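# Bridge a block over the blue disc using three arms

## Task

Get the block to rest above the blue disc painted on the table, its centre over the disc. At the end neither the block nor any of the three sticks may touch the table, and each post must still stand roughly where it began. Any number of arms may help, but the arrangement must hold by itself: anything kept in place only by a robot does not count. Finally open the grippers and move the arms away. Arm bases in the scene frame (metres, facing in degrees counter-clockwise from +x): arm1 x=+0.62 y=+0.00 z=+0.72 facing +180; arm2 x=-0.31 y=+0.54 z=+0.72 facing -60; arm3 x=-0.31 y=-0.54 z=+0.72 facing +60.

## Robot and tools

Robots: three identical Kinova Gen3 arms, named arm1, arm2 and arm3, mounted on the tabletop. Each has seven revolute joints, a Robotiq 2F-85 parallel gripper and a wrist camera. The hand reaches at most about 1.0 m from the joint 1 axis. Two fixed room cameras, cam_high and cam_low, also watch the scene.

Frame: a single scene frame is shared by everything. Its origin is on the floor and +z is up; the tabletop sits near z=0.72. The hand point is midway between the fingertips. Its local z axis runs along the fingers and the fingers close along its local y axis. No tool takes Cartesian targets, so hand positions must be worked out from joint angles and the base positions listed in the task.

execute_actions: argument "actions" is a list holding exactly one action or nothing. An action is an object with optional keys "arm1", "arm2", "arm3"; each holds {"joints": {...}}. Inside "joints" every entry is an absolute target, not an offset: joint1_rad to joint7_rad in radians and gripper_m in metres (fingertip gap). Only named joints get new targets; omitted joints or arms may keep driving toward whatever they were last told. Ranges: joint1_rad, joint3_rad, joint5_rad, joint7_rad from -69.115 to 69.115; joint2_rad -2.249 to 2.249; joint4_rad -2.579 to 2.579; joint6_rad -2.099 to 2.099; gripper_m 0 (closed) to 0.085 (wide open). Completion tolerance is ±0.01 rad per joint and ±0.003 m for the gripper. Meaning of signs: joint1 spins the whole arm about its base, positive being clockwise viewed from above, and at 0 the arm extends along its base's facing direction. joint2 is the shoulder: 0 is upright, positive leans forward. joint4 is the elbow: 0 is straight, positive (with joint3 at 0) bends the same way positive joint2 leans. joint6 is the wrist: 0 is straight, positive (with joint5 at 0) bends like positive joint4. joint3 and joint5 twist along the upper arm and forearm; joint7 rolls the hand, positive counter-clockwise when looking from behind the hand. Optional "cameras" is a list of names from arm1_cam_wrist, arm2_cam_wrist, arm3_cam_wrist, cam_high, cam_low, or "all"; omitted or null means all, [] means none. Unknown keys, names or out-of-range numbers make the entire call rejected with no motion. An empty actions list only reports state and images.

Motion: all joints in one action begin at once; joints are speed and acceleration limited and, starting from rest, arrive together, but the hand can sweep a wide arc between postures. A reversed command stops them together. A large move may not be finished when the result returns. No action runs past 15 s.

wait: argument "seconds", 0 to 10. Nothing new is commanded; returns the same state and images as an empty action.

zoom_image: arguments "camera" (one of the five camera names) and "region" [x0, y0, x1, y1] in pixels of that camera's latest full 672x504 image, origin top-left, at most 504 by 504. Returns an enlarged crop.

finished_scene: argument "scene", the integer number of the current scene. It ends the scene irreversibly after the robots hold the last command, reports success, and begins the next scene. Only call it once the block and sticks are stable on their own and the grippers are open and clear. A reply with no tool call ends everything.

Reading results: joint_positions gives current angles. joint_status tells how each commanded joint of the last accepted action ended: "done" (may sit slightly off target; resending the same value will not move it), "off_target" (stopped short and may still be pushing), "contact_stop" or "time_out" (target dropped, holding in place), "not_followed" (a safety check refused the arm's targets; a "joint command not followed" line with a "cause:" usually appears, the gripper part still runs, and the refused targets may be retried on later actions until replaced by acceptable ones). on_its_own lists motion you did not command. "pictures" gives the order of returned images. If a result reports a stop, the remaining execute_actions, wait and finished_scene calls in that same reply are skipped.

Hazards: the Gen3 does not halt on contact and can press hard. If contact torque reaches a joint limit (joints 1-4: 51.3 N m; joints 5-7: 32.3 N m, including a held object's weight) that arm freezes for 10 s, drops its remaining commands, and its gripper stops too. Holding loads heats motors; a MOTOR HOT line appears from 60 °C, and at 75 °C the arm's joints go weak and it sags (OVER-TEMPERATURE FAULT; unreached keys show "limit_stop_at_motor_heat", so resend those targets). Robots do not wait for one another. Hard pressing between two arms ends the run; the anti-collision check may react too late and ignores grippers against other arms, and nothing in the state reports arm-to-arm contact. Objects touching robots are fine. Avoid dropping, slamming or shoving objects, and never knock anything out of the work area. Loose objects may occasionally be nudged by an outside push. Time spent thinking lets the robots keep holding the last command, so keep grips short.

Camera intrinsics (pinhole plus radial distortion, K in pixels): arm1_cam_wrist fx=fy=650.293, cx=336.892, cy=255.491; arm2_cam_wrist 655.457, 335.881, 253.145; arm3_cam_wrist 660.583, 335.255, 253.53; cam_high 357.236, 335.752, 250.026 (fovy 70.4°); cam_low 661.137, 338.853, 248.924. All images are 672x504.

Each tool is called as name(argument=value, ...), one argument or row to a line, values as JSON.

## Session

execute_actions(
  actions=[],
)

Scene clock: 0.00 s.
arm1.joint_positions: joint1_rad=-0.010 joint2_rad=-0.396 joint3_rad=-0.076 joint4_rad=+1.510 joint5_rad=-0.033 joint6_rad=+2.021 joint7_rad=+1.479 gripper_m=+0.085
arm1.joint_status: not commanded
arm1.hand: x=+0.4961 y=-0.0065 z=+1.2584 quat_wxyz=(-0.001, -1.000, -0.026, +0.000) (m; scene frame)
arm2.joint_positions: joint1_rad=-0.011 joint2_rad=-0.400 joint3_rad=-0.075 joint4_rad=+1.515 joint5_rad=-0.030 joint6_rad=+2.024 joint7_rad=+1.481 gripper_m=+0.085
arm2.joint_status: not commanded
arm2.hand: x=-0.2535 y=+0.4276 z=+1.2666 quat_wxyz=(+0.003, -0.511, -0.859, -0.002) (m; scene frame)
arm3.joint_positions: joint1_rad=-0.011 joint2_rad=-0.400 joint3_rad=-0.073 joint4_rad=+1.512 joint5_rad=-0.031 joint6_rad=+2.023 joint7_rad=+1.478 gripper_m=+0.085
arm3.joint_status: not commanded
arm3.hand: x=-0.2503 y=-0.4369 z=+1.2877 quat_wxyz=(-0.002, +0.516, -0.857, -0.008) (m; scene frame)
pictures: arm1_cam_wrist, arm2_cam_wrist, arm3_cam_wrist, cam_high, cam_low
Images, in order (width x height): arm1_cam_wrist 672x504, arm2_cam_wrist 672x504, arm3_cam_wrist 672x504, cam_high 672x504, cam_low 672x504.

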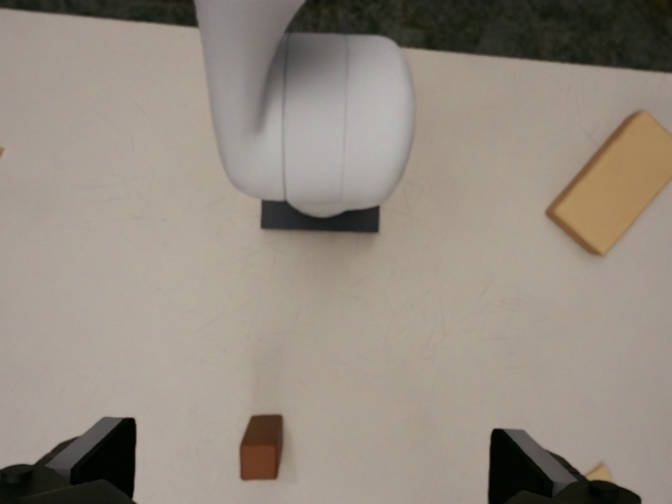

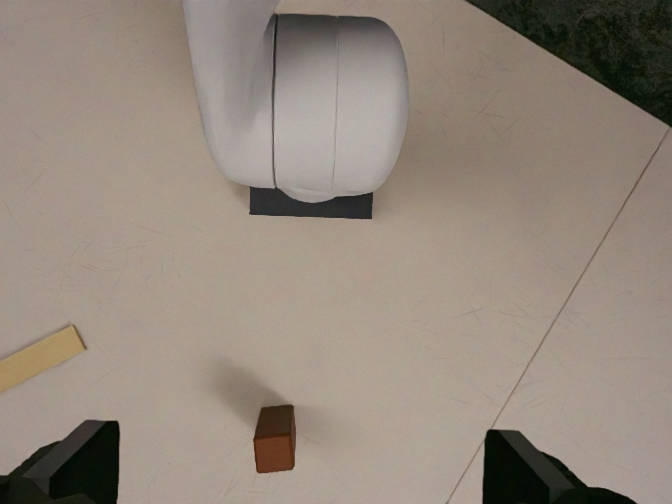

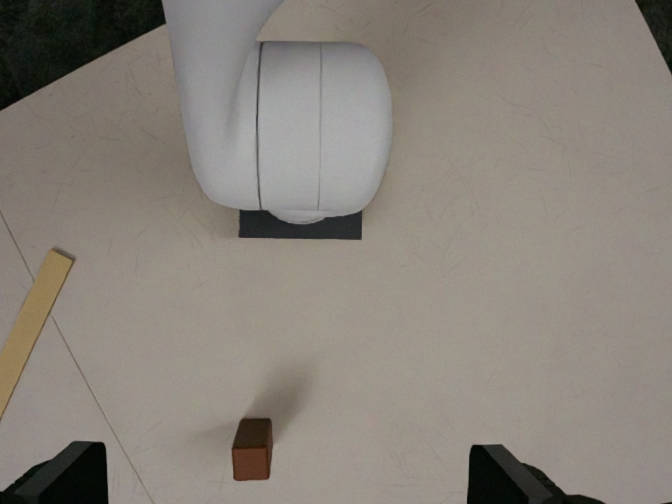

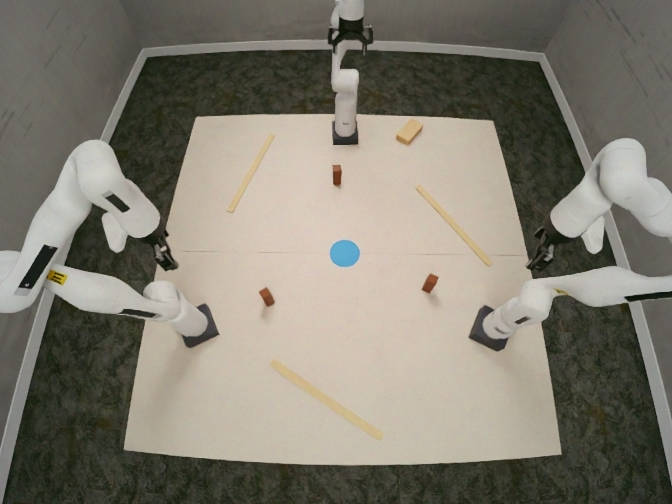

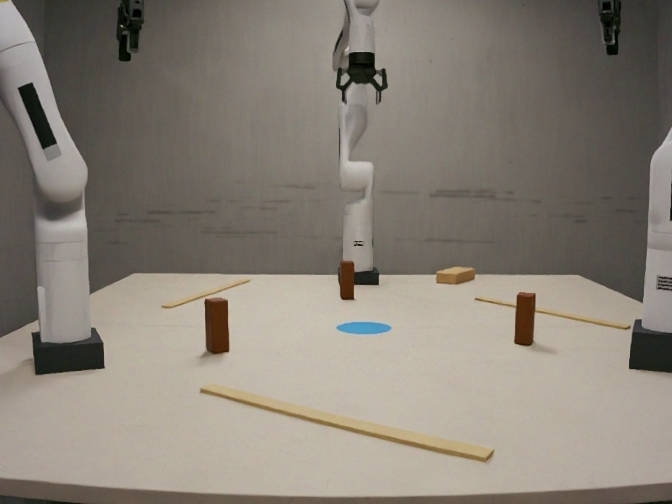

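execute_actions(
  actions=[
    {"arm1":{"joints":{"joint1_rad":0.15,"joint2_rad":0.125,"joint3_rad":0,"joint4_rad":1.935,"joint5_rad":0,"joint6_rad":1.082,"joint7_rad":1.571}},"arm2":{"joints":{"joint1_rad":0.15,"joint2_rad":0.125,"joint3_rad":0,"joint4_rad":1.935,"joint5_rad":0,"joint6_rad":1.082,"joint7_rad":1.571}},"arm3":{"joints":{"joint1_rad":0.15,"joint2_rad":0.125,"joint3_rad":0,"joint4_rad":1.935,"joint5_rad":0,"joint6_rad":1.082,"joint7_rad":1.571}}},
  ],
)

Scene clock: 4.47 s.
arm1.joint_positions: joint1_rad=+0.150 joint2_rad=+0.125 joint3_rad=+0.000 joint4_rad=+1.935 joint5_rad=+0.000 joint6_rad=+1.082 joint7_rad=+1.571 gripper_m=+0.085
arm1.joint_status: all done
arm1.hand: x=+0.2931 y=+0.0579 z=+1.0002 quat_wxyz=(+0.000, -0.999, +0.050, -0.003) (m; scene frame)
arm2.joint_positions: joint1_rad=+0.150 joint2_rad=+0.125 joint3_rad=+0.000 joint4_rad=+1.935 joint5_rad=+0.000 joint6_rad=+1.082 joint7_rad=+1.571 gripper_m=+0.085
arm2.joint_status: all done
arm2.hand: x=-0.2220 y=+0.2159 z=+1.0086 quat_wxyz=(+0.003, -0.576, -0.818, -0.003) (m; scene frame)
arm3.joint_positions: joint1_rad=+0.150 joint2_rad=+0.125 joint3_rad=+0.000 joint4_rad=+1.935 joint5_rad=+0.000 joint6_rad=+1.082 joint7_rad=+1.571 gripper_m=+0.085
arm3.joint_status: all done
arm3.hand: x=-0.0927 y=-0.2889 z=+1.0313 quat_wxyz=(+0.000, +0.451, -0.892, -0.006) (m; scene frame)
pictures: arm1_cam_wrist, arm2_cam_wrist, arm3_cam_wrist, cam_high, cam_low
Images, in order (width x height): arm1_cam_wrist 672x504, arm2_cam_wrist 672x504, arm3_cam_wrist 672x504, cam_high 672x504, cam_low 672x504.

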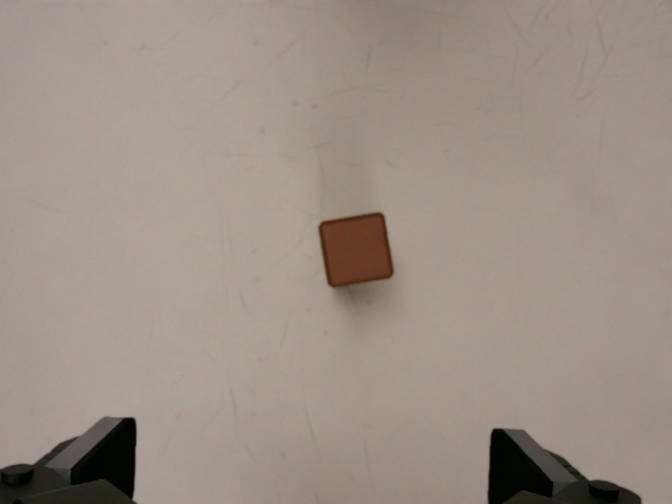

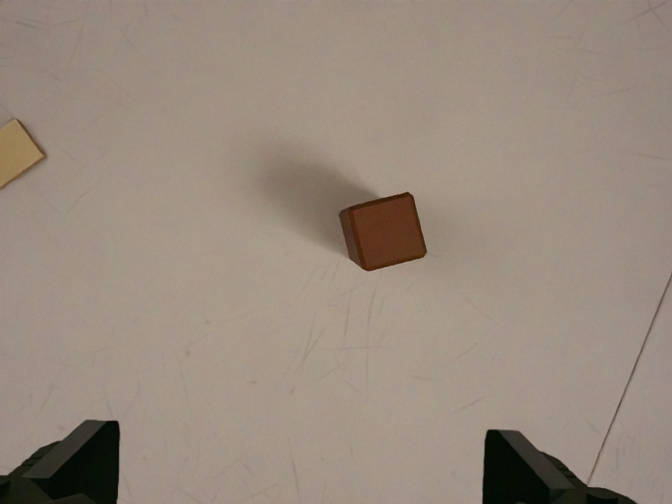

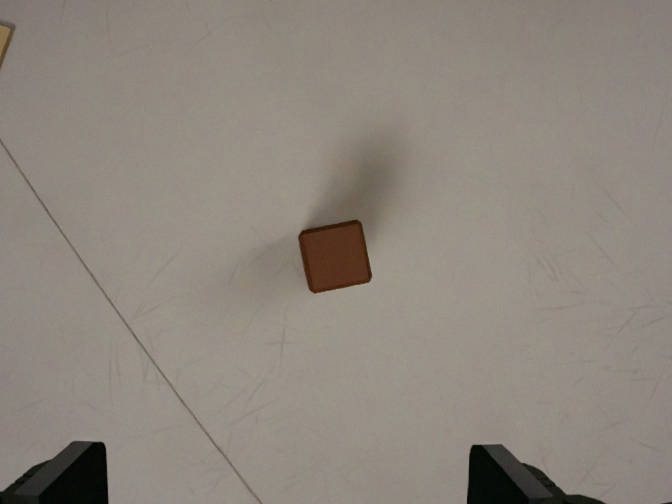

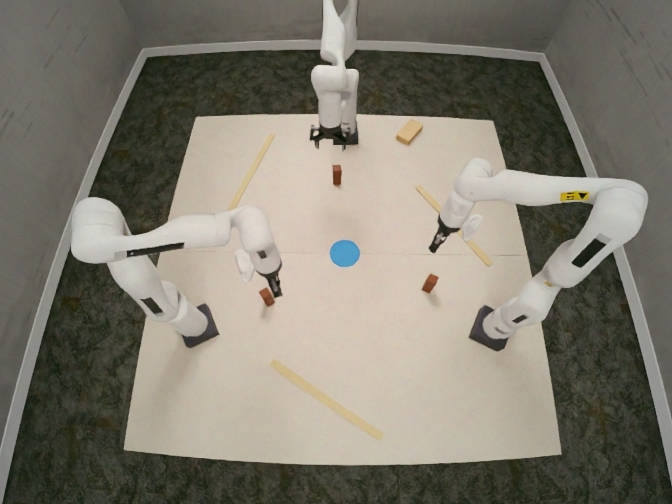

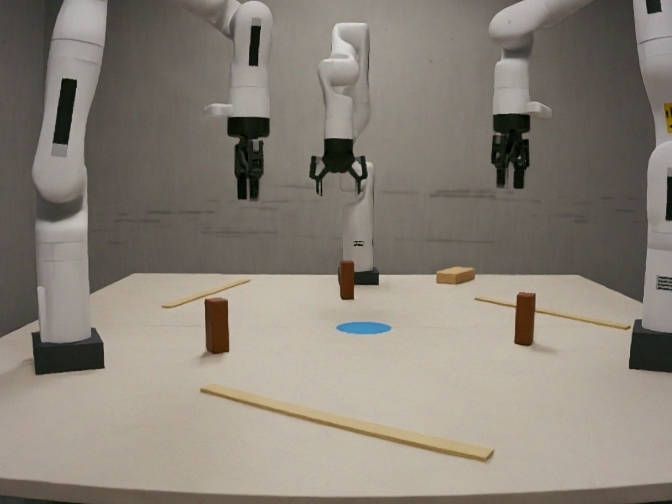

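execute_actions(
  actions=[
    {"arm1":{"joints":{"joint1_rad":1.283,"joint2_rad":0.314,"joint4_rad":1.684,"joint6_rad":1.144,"joint7_rad":2.491}},"arm2":{"joints":{"joint1_rad":0.867,"joint2_rad":0.374,"joint4_rad":1.593,"joint6_rad":1.175,"joint7_rad":1.363}},"arm3":{"joints":{"joint1_rad":0.925,"joint2_rad":0.277,"joint4_rad":1.737,"joint6_rad":1.128,"joint7_rad":2.023}}},
  ],
)

Scene clock: 7.97 s.
arm1.joint_positions: joint1_rad=+1.283 joint2_rad=+0.314 joint3_rad=+0.000 joint4_rad=+1.684 joint5_rad=+0.000 joint6_rad=+1.144 joint7_rad=+2.491 gripper_m=+0.085
arm1.joint_status: all done
arm1.hand: x=+0.5047 y=+0.4007 z=+1.0015 quat_wxyz=(+0.000, -0.988, +0.156, -0.003) (m; scene frame)
arm2.joint_positions: joint1_rad=+0.867 joint2_rad=+0.374 joint3_rad=+0.000 joint4_rad=+1.593 joint5_rad=+0.000 joint6_rad=+1.175 joint7_rad=+1.363 gripper_m=+0.085
arm2.joint_status: all done
arm2.hand: x=-0.4947 y=+0.1309 z=+1.0088 quat_wxyz=(+0.004, -0.880, -0.475, -0.002) (m; scene frame)
arm3.joint_positions: joint1_rad=+0.925 joint2_rad=+0.277 joint3_rad=+0.000 joint4_rad=+1.737 joint5_rad=+0.000 joint6_rad=+1.128 joint7_rad=+2.023 gripper_m=+0.085
arm3.joint_status: all done
arm3.hand: x=+0.0893 y=-0.5004 z=+1.0279 quat_wxyz=(+0.002, +0.302, -0.953, -0.006) (m; scene frame)
pictures: arm1_cam_wrist, arm2_cam_wrist, arm3_cam_wrist, cam_high, cam_low
Images, in order (width x height): arm1_cam_wrist 672x504, arm2_cam_wrist 672x504, arm3_cam_wrist 672x504, cam_high 672x504, cam_low 672x504.

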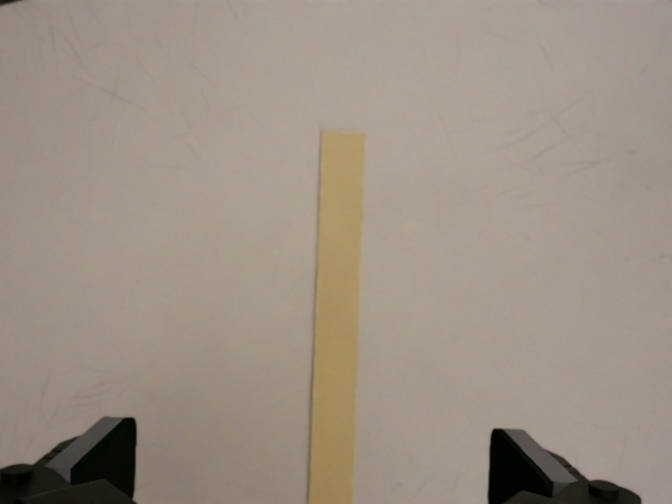

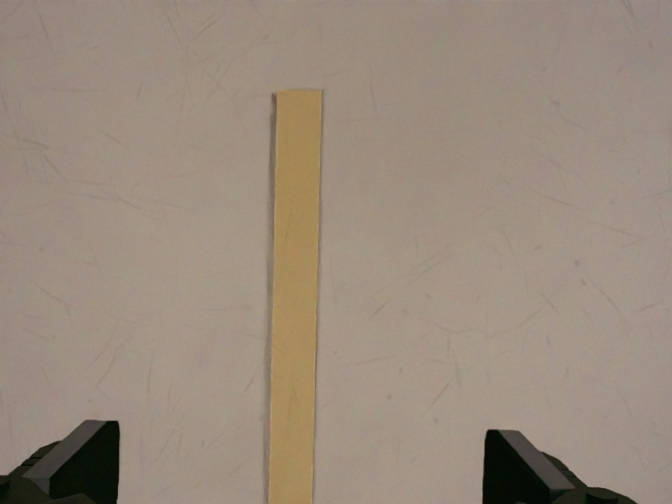

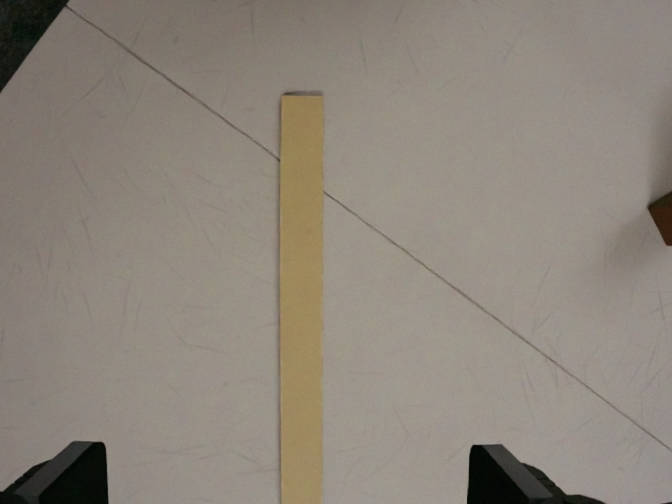

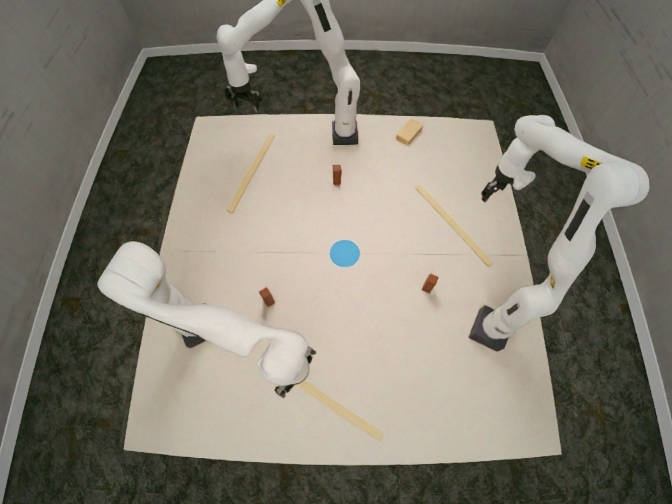

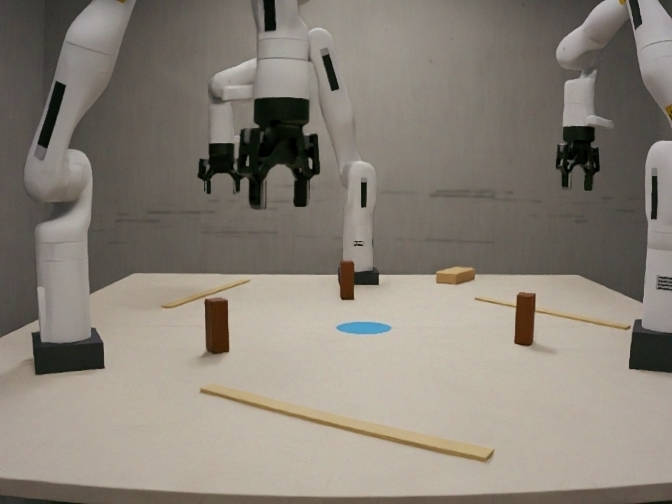

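execute_actions(
  actions=[
    {"arm1":{"joints":{"joint2_rad":0.710,"joint4_rad":1.964,"joint6_rad":0.468}},"arm2":{"joints":{"joint2_rad":0.760,"joint4_rad":1.869,"joint6_rad":0.513}},"arm3":{"joints":{"joint2_rad":0.758,"joint4_rad":2.027,"joint6_rad":0.357}}},
  ],
)

Scene clock: 10.00 s.
arm1.joint_positions: joint1_rad=+1.283 joint2_rad=+0.710 joint3_rad=+0.000 joint4_rad=+1.964 joint5_rad=+0.000 joint6_rad=+0.468 joint7_rad=+2.491 gripper_m=+0.085
arm1.joint_status: all done
arm1.hand: x=+0.5060 y=+0.4007 z=+0.7700 quat_wxyz=(+0.000, -0.988, +0.156, -0.003) (m; scene frame)
arm2.joint_positions: joint1_rad=+0.867 joint2_rad=+0.760 joint3_rad=+0.000 joint4_rad=+1.869 joint5_rad=+0.000 joint6_rad=+0.513 joint7_rad=+1.363 gripper_m=+0.085
arm2.joint_status: all done
arm2.hand: x=-0.4951 y=+0.1327 z=+0.7695 quat_wxyz=(+0.004, -0.880, -0.475, -0.002) (m; scene frame)
arm3.joint_positions: joint1_rad=+0.925 joint2_rad=+0.758 joint3_rad=+0.000 joint4_rad=+2.027 joint5_rad=+0.000 joint6_rad=+0.357 joint7_rad=+2.023 gripper_m=+0.085
arm3.joint_status: all done
arm3.hand: x=+0.0877 y=-0.4975 z=+0.7690 quat_wxyz=(+0.002, +0.302, -0.953, -0.006) (m; scene frame)
pictures: arm1_cam_wrist, arm2_cam_wrist, arm3_cam_wrist, cam_high, cam_low
Images, in order (width x height): arm1_cam_wrist 672x504, arm2_cam_wrist 672x504, arm3_cam_wrist 672x504, cam_high 672x504, cam_low 672x504.

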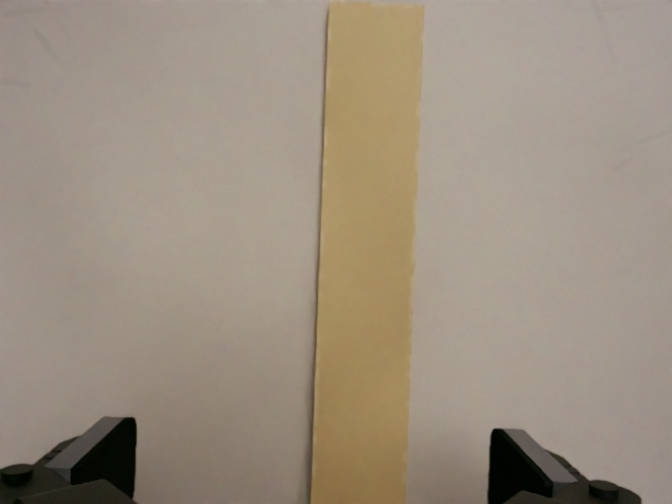

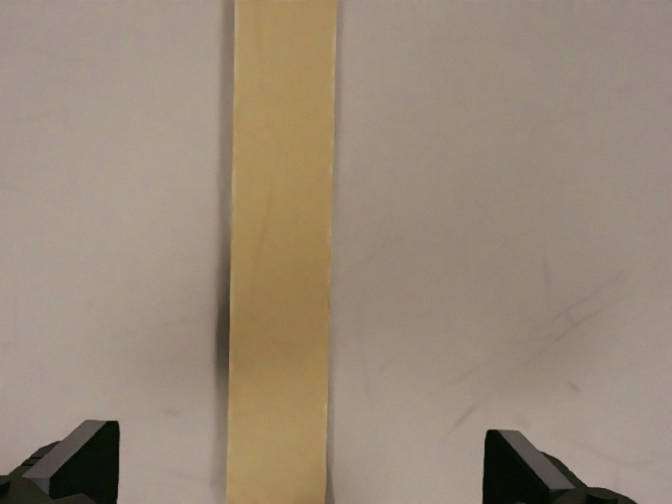

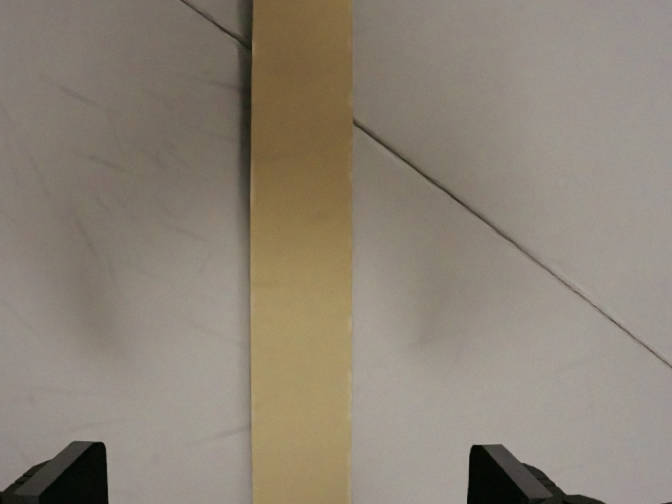

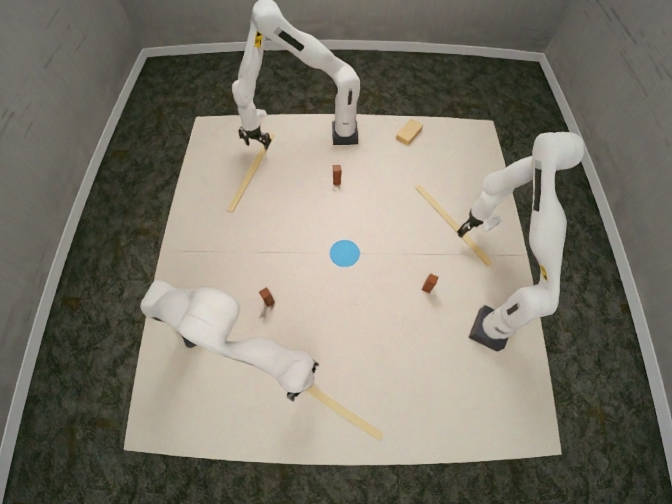

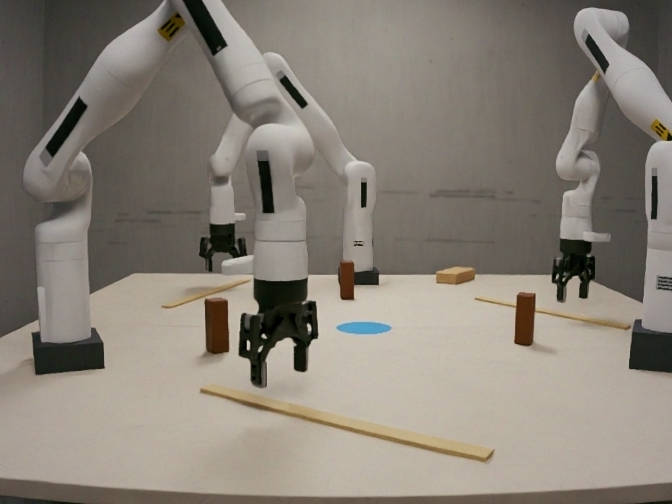

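execute_actions(
  actions=[
    {"arm1":{"joints":{"joint1_rad":1.263,"joint2_rad":0.782,"joint4_rad":2.008,"joint6_rad":0.352,"joint7_rad":2.45,"gripper_m":0.055}},"arm2":{"joints":{"joint2_rad":0.8366,"joint4_rad":1.8733,"joint6_rad":0.4317,"gripper_m":0.055}},"arm3":{"joints":{"joint2_rad":0.8437,"joint4_rad":2.0256,"joint6_rad":0.2723,"gripper_m":0.055}}},
  ],
)

zoom_image(
  camera="cam_low",
  region=[180, 300, 380, 450],
)

Scene clock: 12.57 s.
arm1.joint_positions: joint1_rad=+1.263 joint2_rad=+0.781 joint3_rad=+0.000 joint4_rad=+2.008 joint5_rad=+0.000 joint6_rad=+0.352 joint7_rad=+2.450 gripper_m=+0.055
arm1.joint_status: all done
arm1.hand: x=+0.5021 y=+0.3882 z=+0.7353 quat_wxyz=(+0.001, -0.986, +0.167, -0.003) (m; scene frame)
arm2.joint_positions: joint1_rad=+0.867 joint2_rad=+0.833 joint3_rad=+0.000 joint4_rad=+1.873 joint5_rad=+0.000 joint6_rad=+0.433 joint7_rad=+1.363 gripper_m=+0.055
arm2.joint_status: all done
arm2.hand: x=-0.4953 y=+0.1323 z=+0.7365 quat_wxyz=(+0.003, -0.880, -0.475, -0.001) (m; scene frame)
arm3.joint_positions: joint1_rad=+0.925 joint2_rad=+0.839 joint3_rad=+0.000 joint4_rad=+2.027 joint5_rad=+0.000 joint6_rad=+0.274 joint7_rad=+2.023 gripper_m=+0.055
arm3.joint_status: all done
arm3.hand: x=+0.0880 y=-0.4972 z=+0.7368 quat_wxyz=(+0.000, +0.301, -0.953, -0.006) (m; scene frame)
pictures: arm1_cam_wrist, arm2_cam_wrist, arm3_cam_wrist, cam_high, cam_low
Images, in order (width x height): arm1_cam_wrist 672x504, arm2_cam_wrist 672x504, arm3_cam_wrist 672x504, cam_high 672x504, cam_low 672x504.

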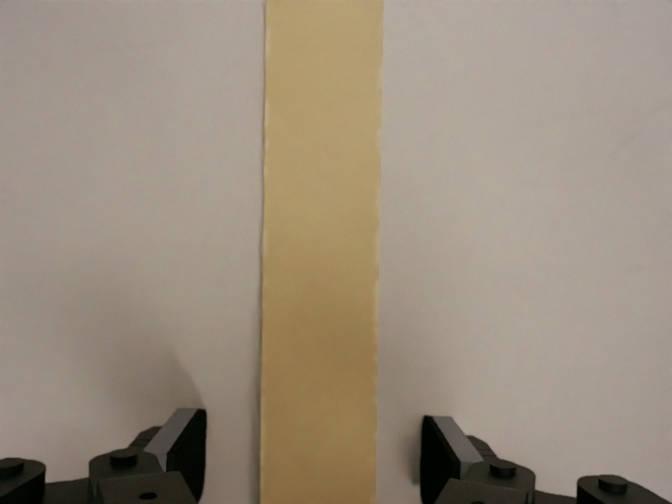

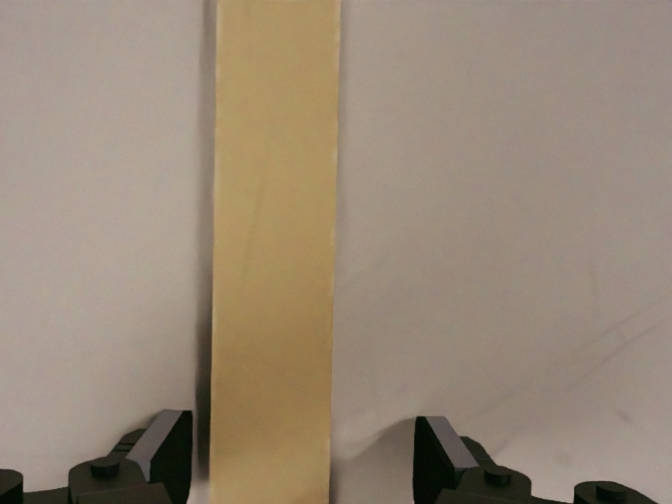

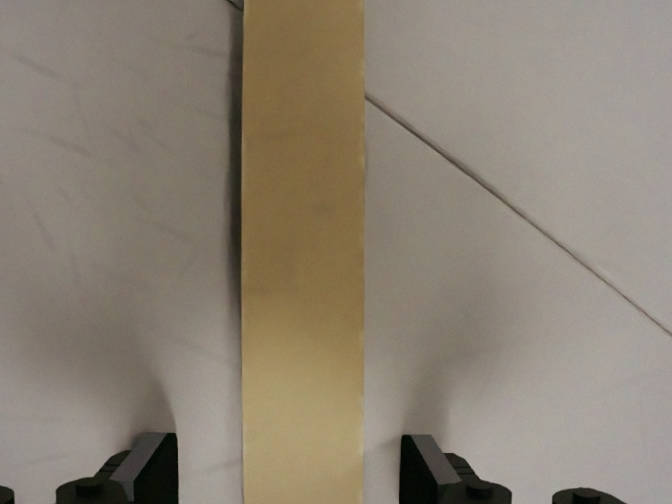

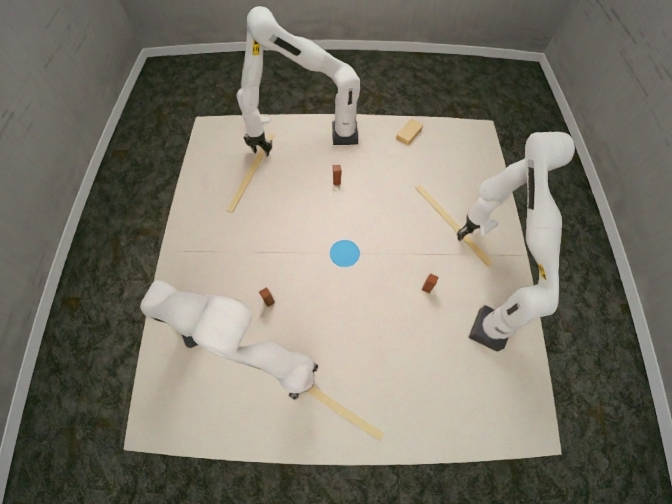

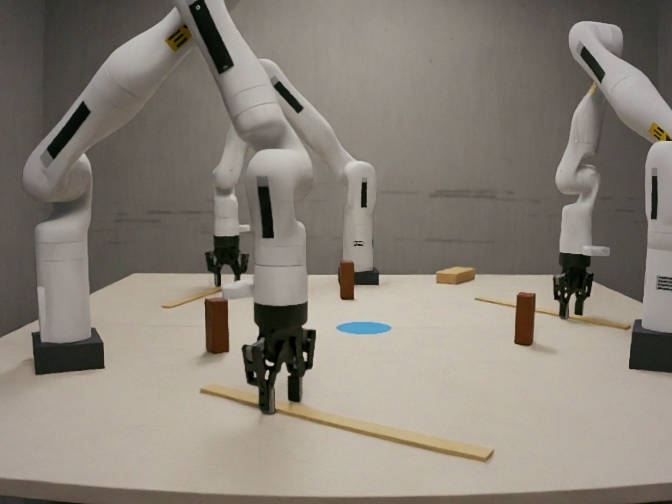

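Region (180, 300, 380, 450) of cam_low's 672x504 image, scaled by 2.520, with more detail than that image has; it fills the top 378 rows of this view, and the rest is white.

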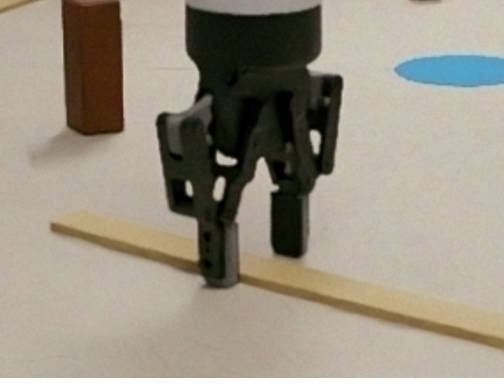

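execute_actions(
  actions=[
    {"arm1":{"joints":{"gripper_m":0.02}},"arm2":{"joints":{"gripper_m":0.02}},"arm3":{"joints":{"gripper_m":0.02}}},
  ],
)

zoom_image(
  camera="cam_low",
  region=[200, 340, 340, 445],
)

Scene clock: 13.53 s.
arm1.joint_positions: joint1_rad=+1.262 joint2_rad=+0.771 joint3_rad=-0.001 joint4_rad=+2.009 joint5_rad=-0.001 joint6_rad=+0.356 joint7_rad=+2.450 gripper_m=+0.025
arm1.joint_status: gripper_m off_target (ended at +0.025, target +0.020)
arm1.hand: x=+0.5004 y=+0.3890 z=+0.7391 quat_wxyz=(+0.003, -0.986, +0.166, -0.001) (m; scene frame)
arm2.joint_positions: joint1_rad=+0.866 joint2_rad=+0.825 joint3_rad=-0.002 joint4_rad=+1.871 joint5_rad=-0.001 joint6_rad=+0.433 joint7_rad=+1.363 gripper_m=+0.025
arm2.joint_status: gripper_m off_target (ended at +0.025, target +0.020)
arm2.hand: x=-0.4954 y=+0.1280 z=+0.7402 quat_wxyz=(-0.001, -0.880, -0.476, +0.003) (m; scene frame)
arm3.joint_positions: joint1_rad=+0.928 joint2_rad=+0.831 joint3_rad=+0.005 joint4_rad=+2.022 joint5_rad=+0.001 joint6_rad=+0.272 joint7_rad=+2.023 gripper_m=+0.025
arm3.joint_status: gripper_m off_target (ended at +0.025, target +0.020)
arm3.hand: x=+0.0941 y=-0.5001 z=+0.7403 quat_wxyz=(-0.006, +0.299, -0.954, -0.003) (m; scene frame)
pictures: arm1_cam_wrist, arm2_cam_wrist, arm3_cam_wrist, cam_high, cam_low
Images, in order (width x height): arm1_cam_wrist 672x504, arm2_cam_wrist 672x504, arm3_cam_wrist 672x504, cam_high 672x504, cam_low 672x504.

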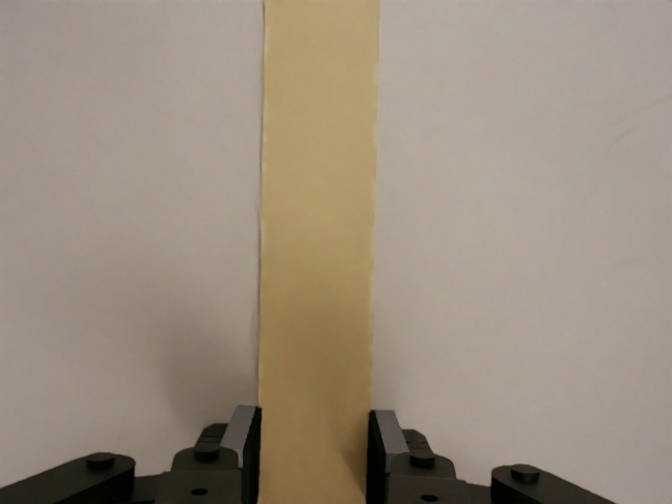

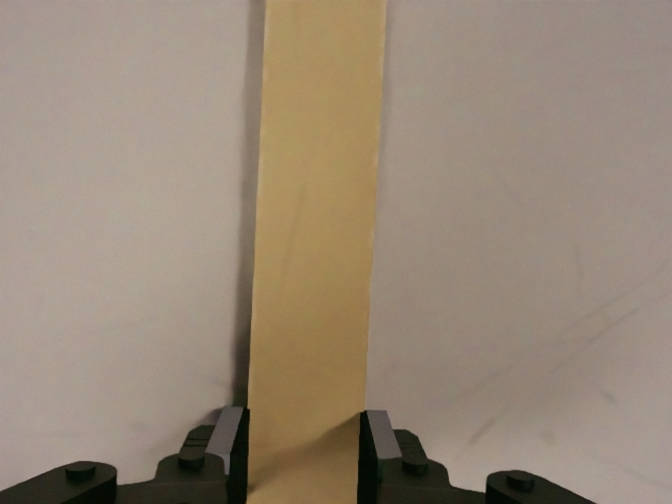

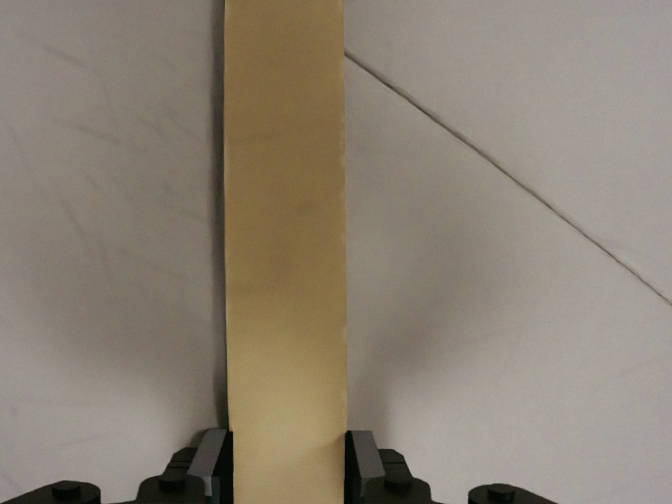

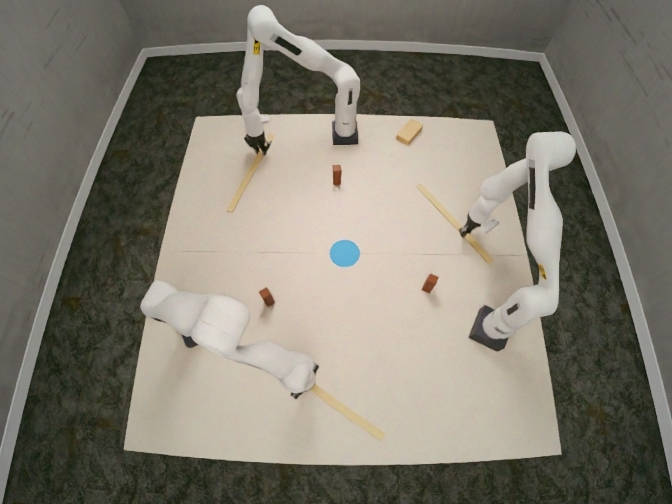

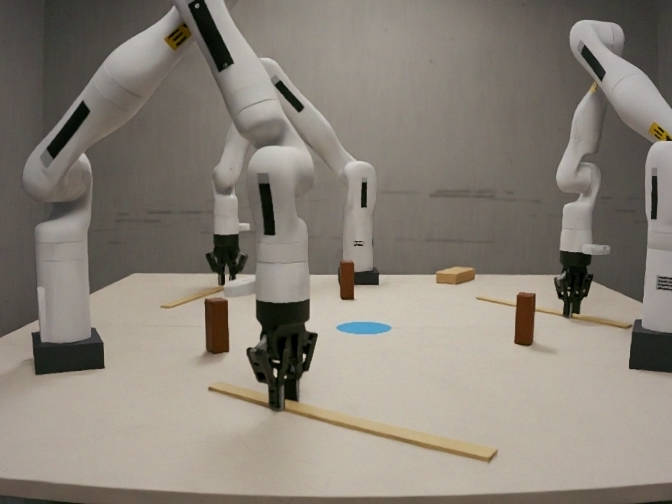

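Region (200, 340, 340, 445) of cam_low's 672x504 image, scaled by 3.600, with more detail than that image has; it fills the top 378 rows of this view, and the rest is white.

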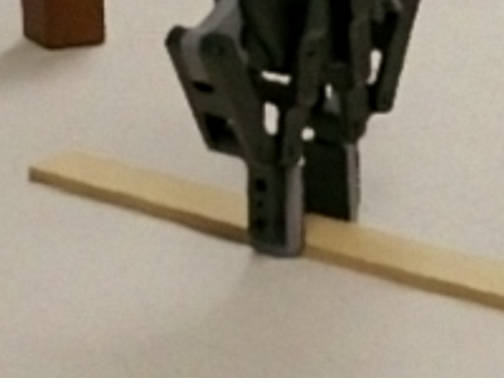

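execute_actions(
  actions=[
    {"arm1":{"joints":{"joint2_rad":0.3935,"joint4_rad":1.8615,"joint6_rad":0.8866,"gripper_m":0.015}},"arm2":{"joints":{"joint2_rad":0.4834,"joint4_rad":1.7471,"joint6_rad":0.911,"gripper_m":0.015}},"arm3":{"joints":{"joint2_rad":0.4329,"joint4_rad":1.9224,"joint6_rad":0.7863,"gripper_m":0.015}}},
  ],
)

Scene clock: 15.33 s.
arm1.joint_positions: joint1_rad=+1.263 joint2_rad=+0.394 joint3_rad=+0.000 joint4_rad=+1.862 joint5_rad=+0.000 joint6_rad=+0.887 joint7_rad=+2.450 gripper_m=+0.024
arm1.joint_status: gripper_m off_target (ended at +0.024, target +0.015); the others done
arm1.hand: x=+0.5011 y=+0.3879 z=+0.9212 quat_wxyz=(+0.000, -0.986, +0.167, -0.003) (m; scene frame)
arm2.joint_positions: joint1_rad=+0.867 joint2_rad=+0.484 joint3_rad=+0.000 joint4_rad=+1.747 joint5_rad=+0.000 joint6_rad=+0.911 joint7_rad=+1.363 gripper_m=+0.024
arm2.joint_status: gripper_m off_target (ended at +0.024, target +0.015); the others done
arm2.hand: x=-0.4949 y=+0.1315 z=+0.9180 quat_wxyz=(+0.004, -0.880, -0.475, -0.002) (m; scene frame)
arm3.joint_positions: joint1_rad=+0.925 joint2_rad=+0.434 joint3_rad=+0.000 joint4_rad=+1.923 joint5_rad=+0.000 joint6_rad=+0.786 joint7_rad=+2.023 gripper_m=+0.024
arm3.joint_status: gripper_m off_target (ended at +0.024, target +0.015); the others done
arm3.hand: x=+0.0885 y=-0.4992 z=+0.9176 quat_wxyz=(+0.002, +0.302, -0.953, -0.006) (m; scene frame)
pictures: arm1_cam_wrist, arm2_cam_wrist, arm3_cam_wrist, cam_high, cam_low
Images, in order (width x height): arm1_cam_wrist 672x504, arm2_cam_wrist 672x504, arm3_cam_wrist 672x504, cam_high 672x504, cam_low 672x504.

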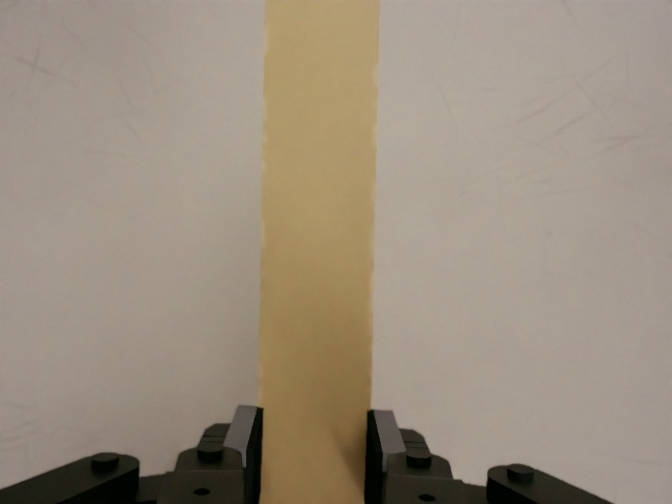

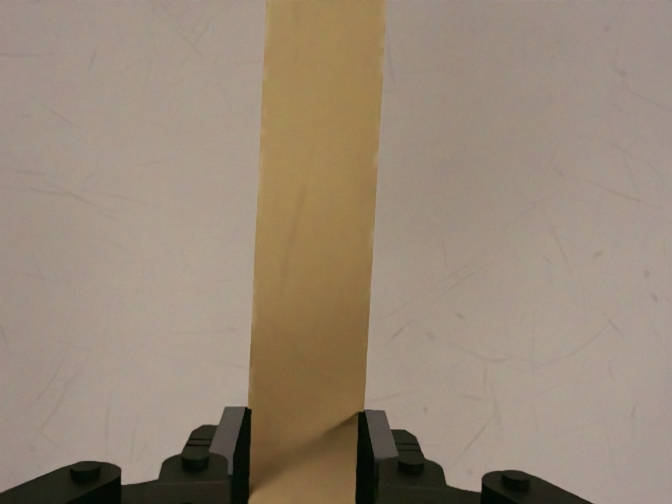

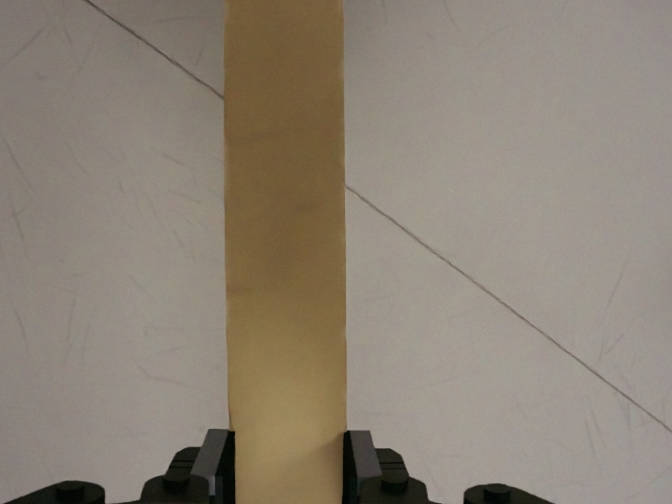

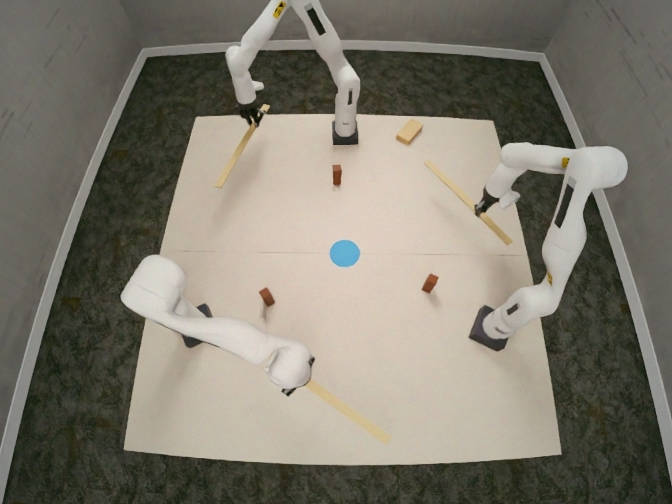

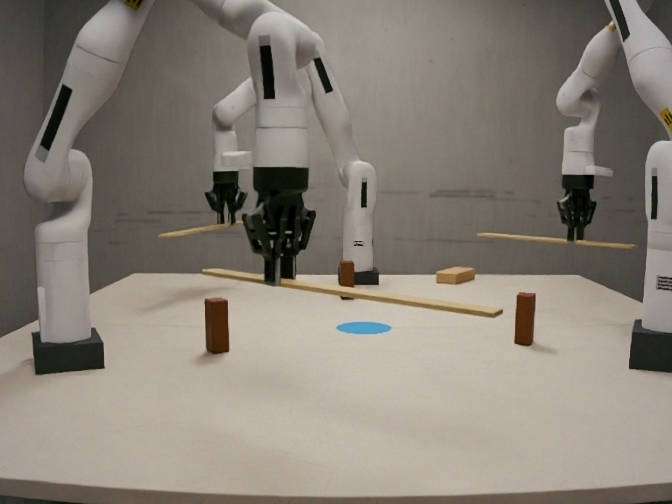

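execute_actions(
  actions=[
    {"arm1":{"joints":{"joint1_rad":0.072,"joint2_rad":0.004,"joint4_rad":2.4014,"joint6_rad":0.516,"joint7_rad":1.573}},"arm2":{"joints":{"joint1_rad":-0.006,"joint2_rad":0.0692,"joint4_rad":2.3359,"joint6_rad":0.5165,"joint7_rad":1.612}},"arm3":{"joints":{"joint1_rad":0.059,"joint2_rad":0.129,"joint4_rad":2.3582,"joint6_rad":0.4346,"joint7_rad":1.575}}},
  ],
)

zoom_image(
  camera="cam_high",
  region=[220, 120, 470, 320],
)

Scene clock: 19.20 s.
arm1.joint_positions: joint1_rad=+0.072 joint2_rad=+0.004 joint3_rad=+0.000 joint4_rad=+2.402 joint5_rad=+0.000 joint6_rad=+0.516 joint7_rad=+1.573 gripper_m=+0.024
arm1.joint_status: all done
arm1.hand: x=+0.3393 y=+0.0314 z=+0.9257 quat_wxyz=(+0.001, -0.994, +0.010, +0.107) (m; scene frame)
arm2.joint_positions: joint1_rad=-0.006 joint2_rad=+0.070 joint3_rad=+0.000 joint4_rad=+2.336 joint5_rad=+0.000 joint6_rad=+0.517 joint7_rad=+1.612 gripper_m=+0.024
arm2.joint_status: all done
arm2.hand: x=-0.1841 y=+0.2533 z=+0.9332 quat_wxyz=(-0.090, -0.490, -0.865, +0.054) (m; scene frame)
arm3.joint_positions: joint1_rad=+0.059 joint2_rad=+0.129 joint3_rad=+0.000 joint4_rad=+2.358 joint5_rad=+0.000 joint6_rad=+0.435 joint7_rad=+1.575 gripper_m=+0.024
arm3.joint_status: all done
arm3.hand: x=-0.1257 y=-0.2836 z=+0.9369 quat_wxyz=(-0.095, +0.489, -0.865, -0.060) (m; scene frame)
pictures: arm1_cam_wrist, arm2_cam_wrist, arm3_cam_wrist, cam_high, cam_low
Images, in order (width x height): arm1_cam_wrist 672x504, arm2_cam_wrist 672x504, arm3_cam_wrist 672x504, cam_high 672x504, cam_low 672x504.

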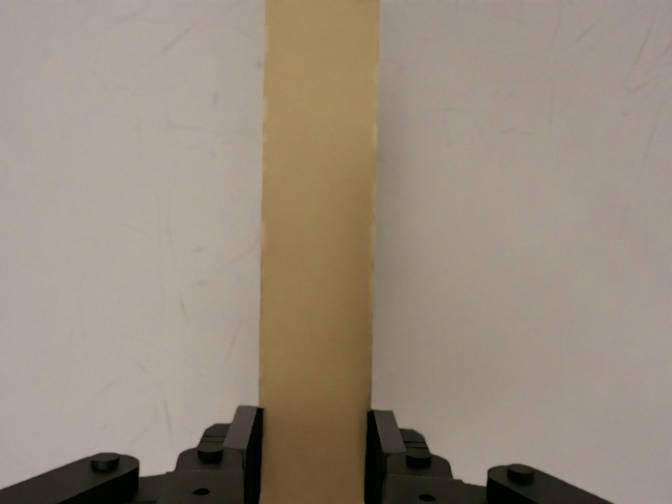

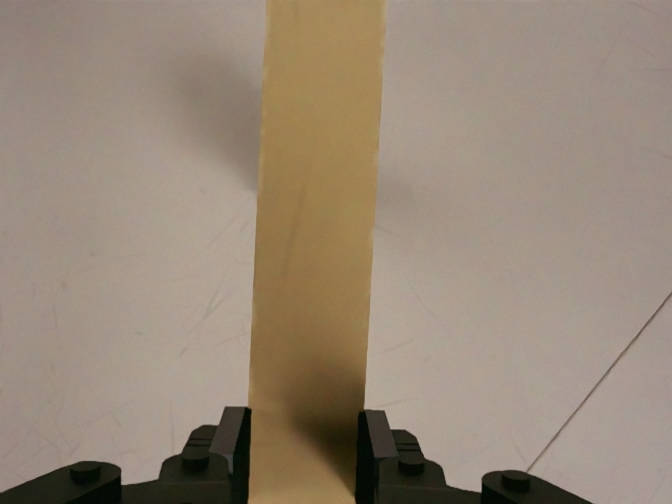

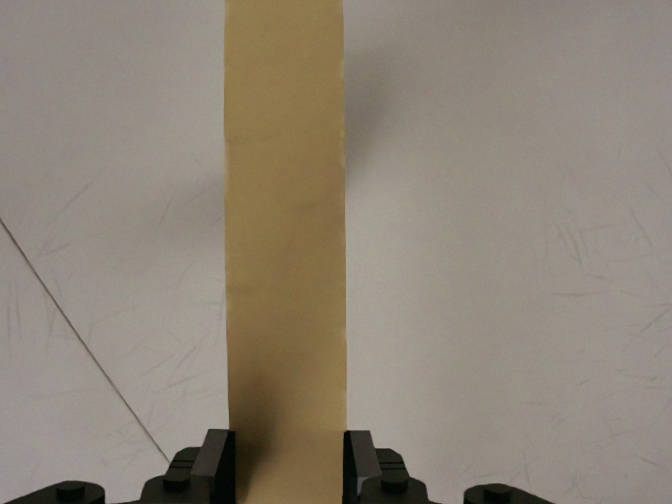

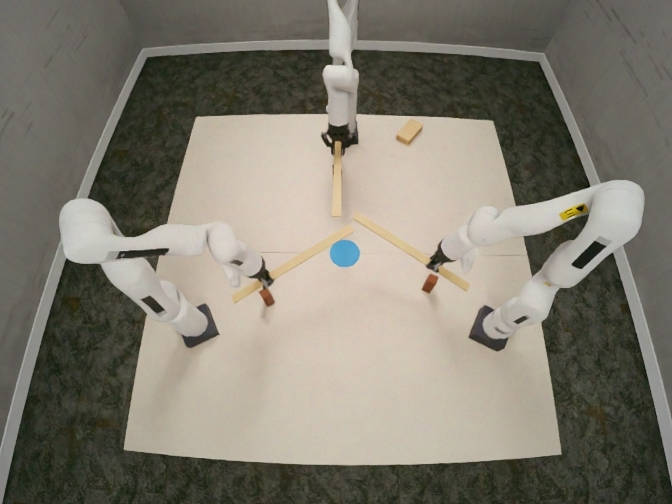

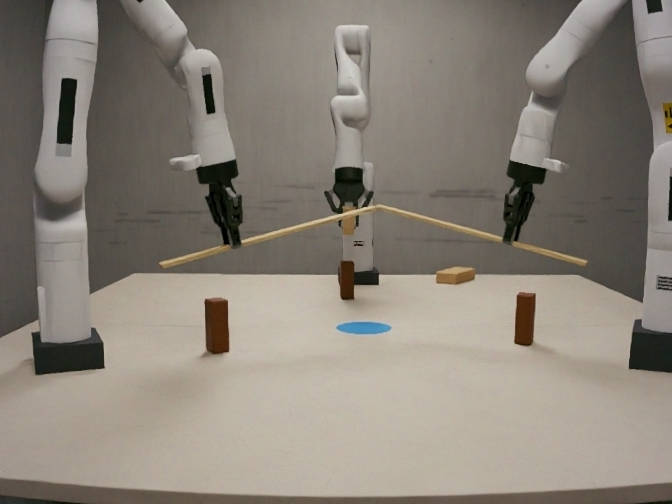

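Region (220, 120, 470, 320) of cam_high's 672x504 image, scaled by 2.016, with more detail than that image has; it fills the top 403 rows of this view, and the rest is white.

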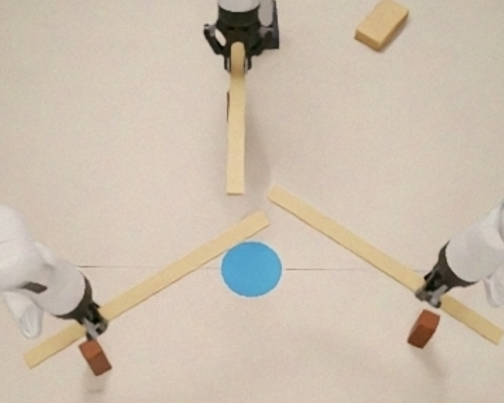

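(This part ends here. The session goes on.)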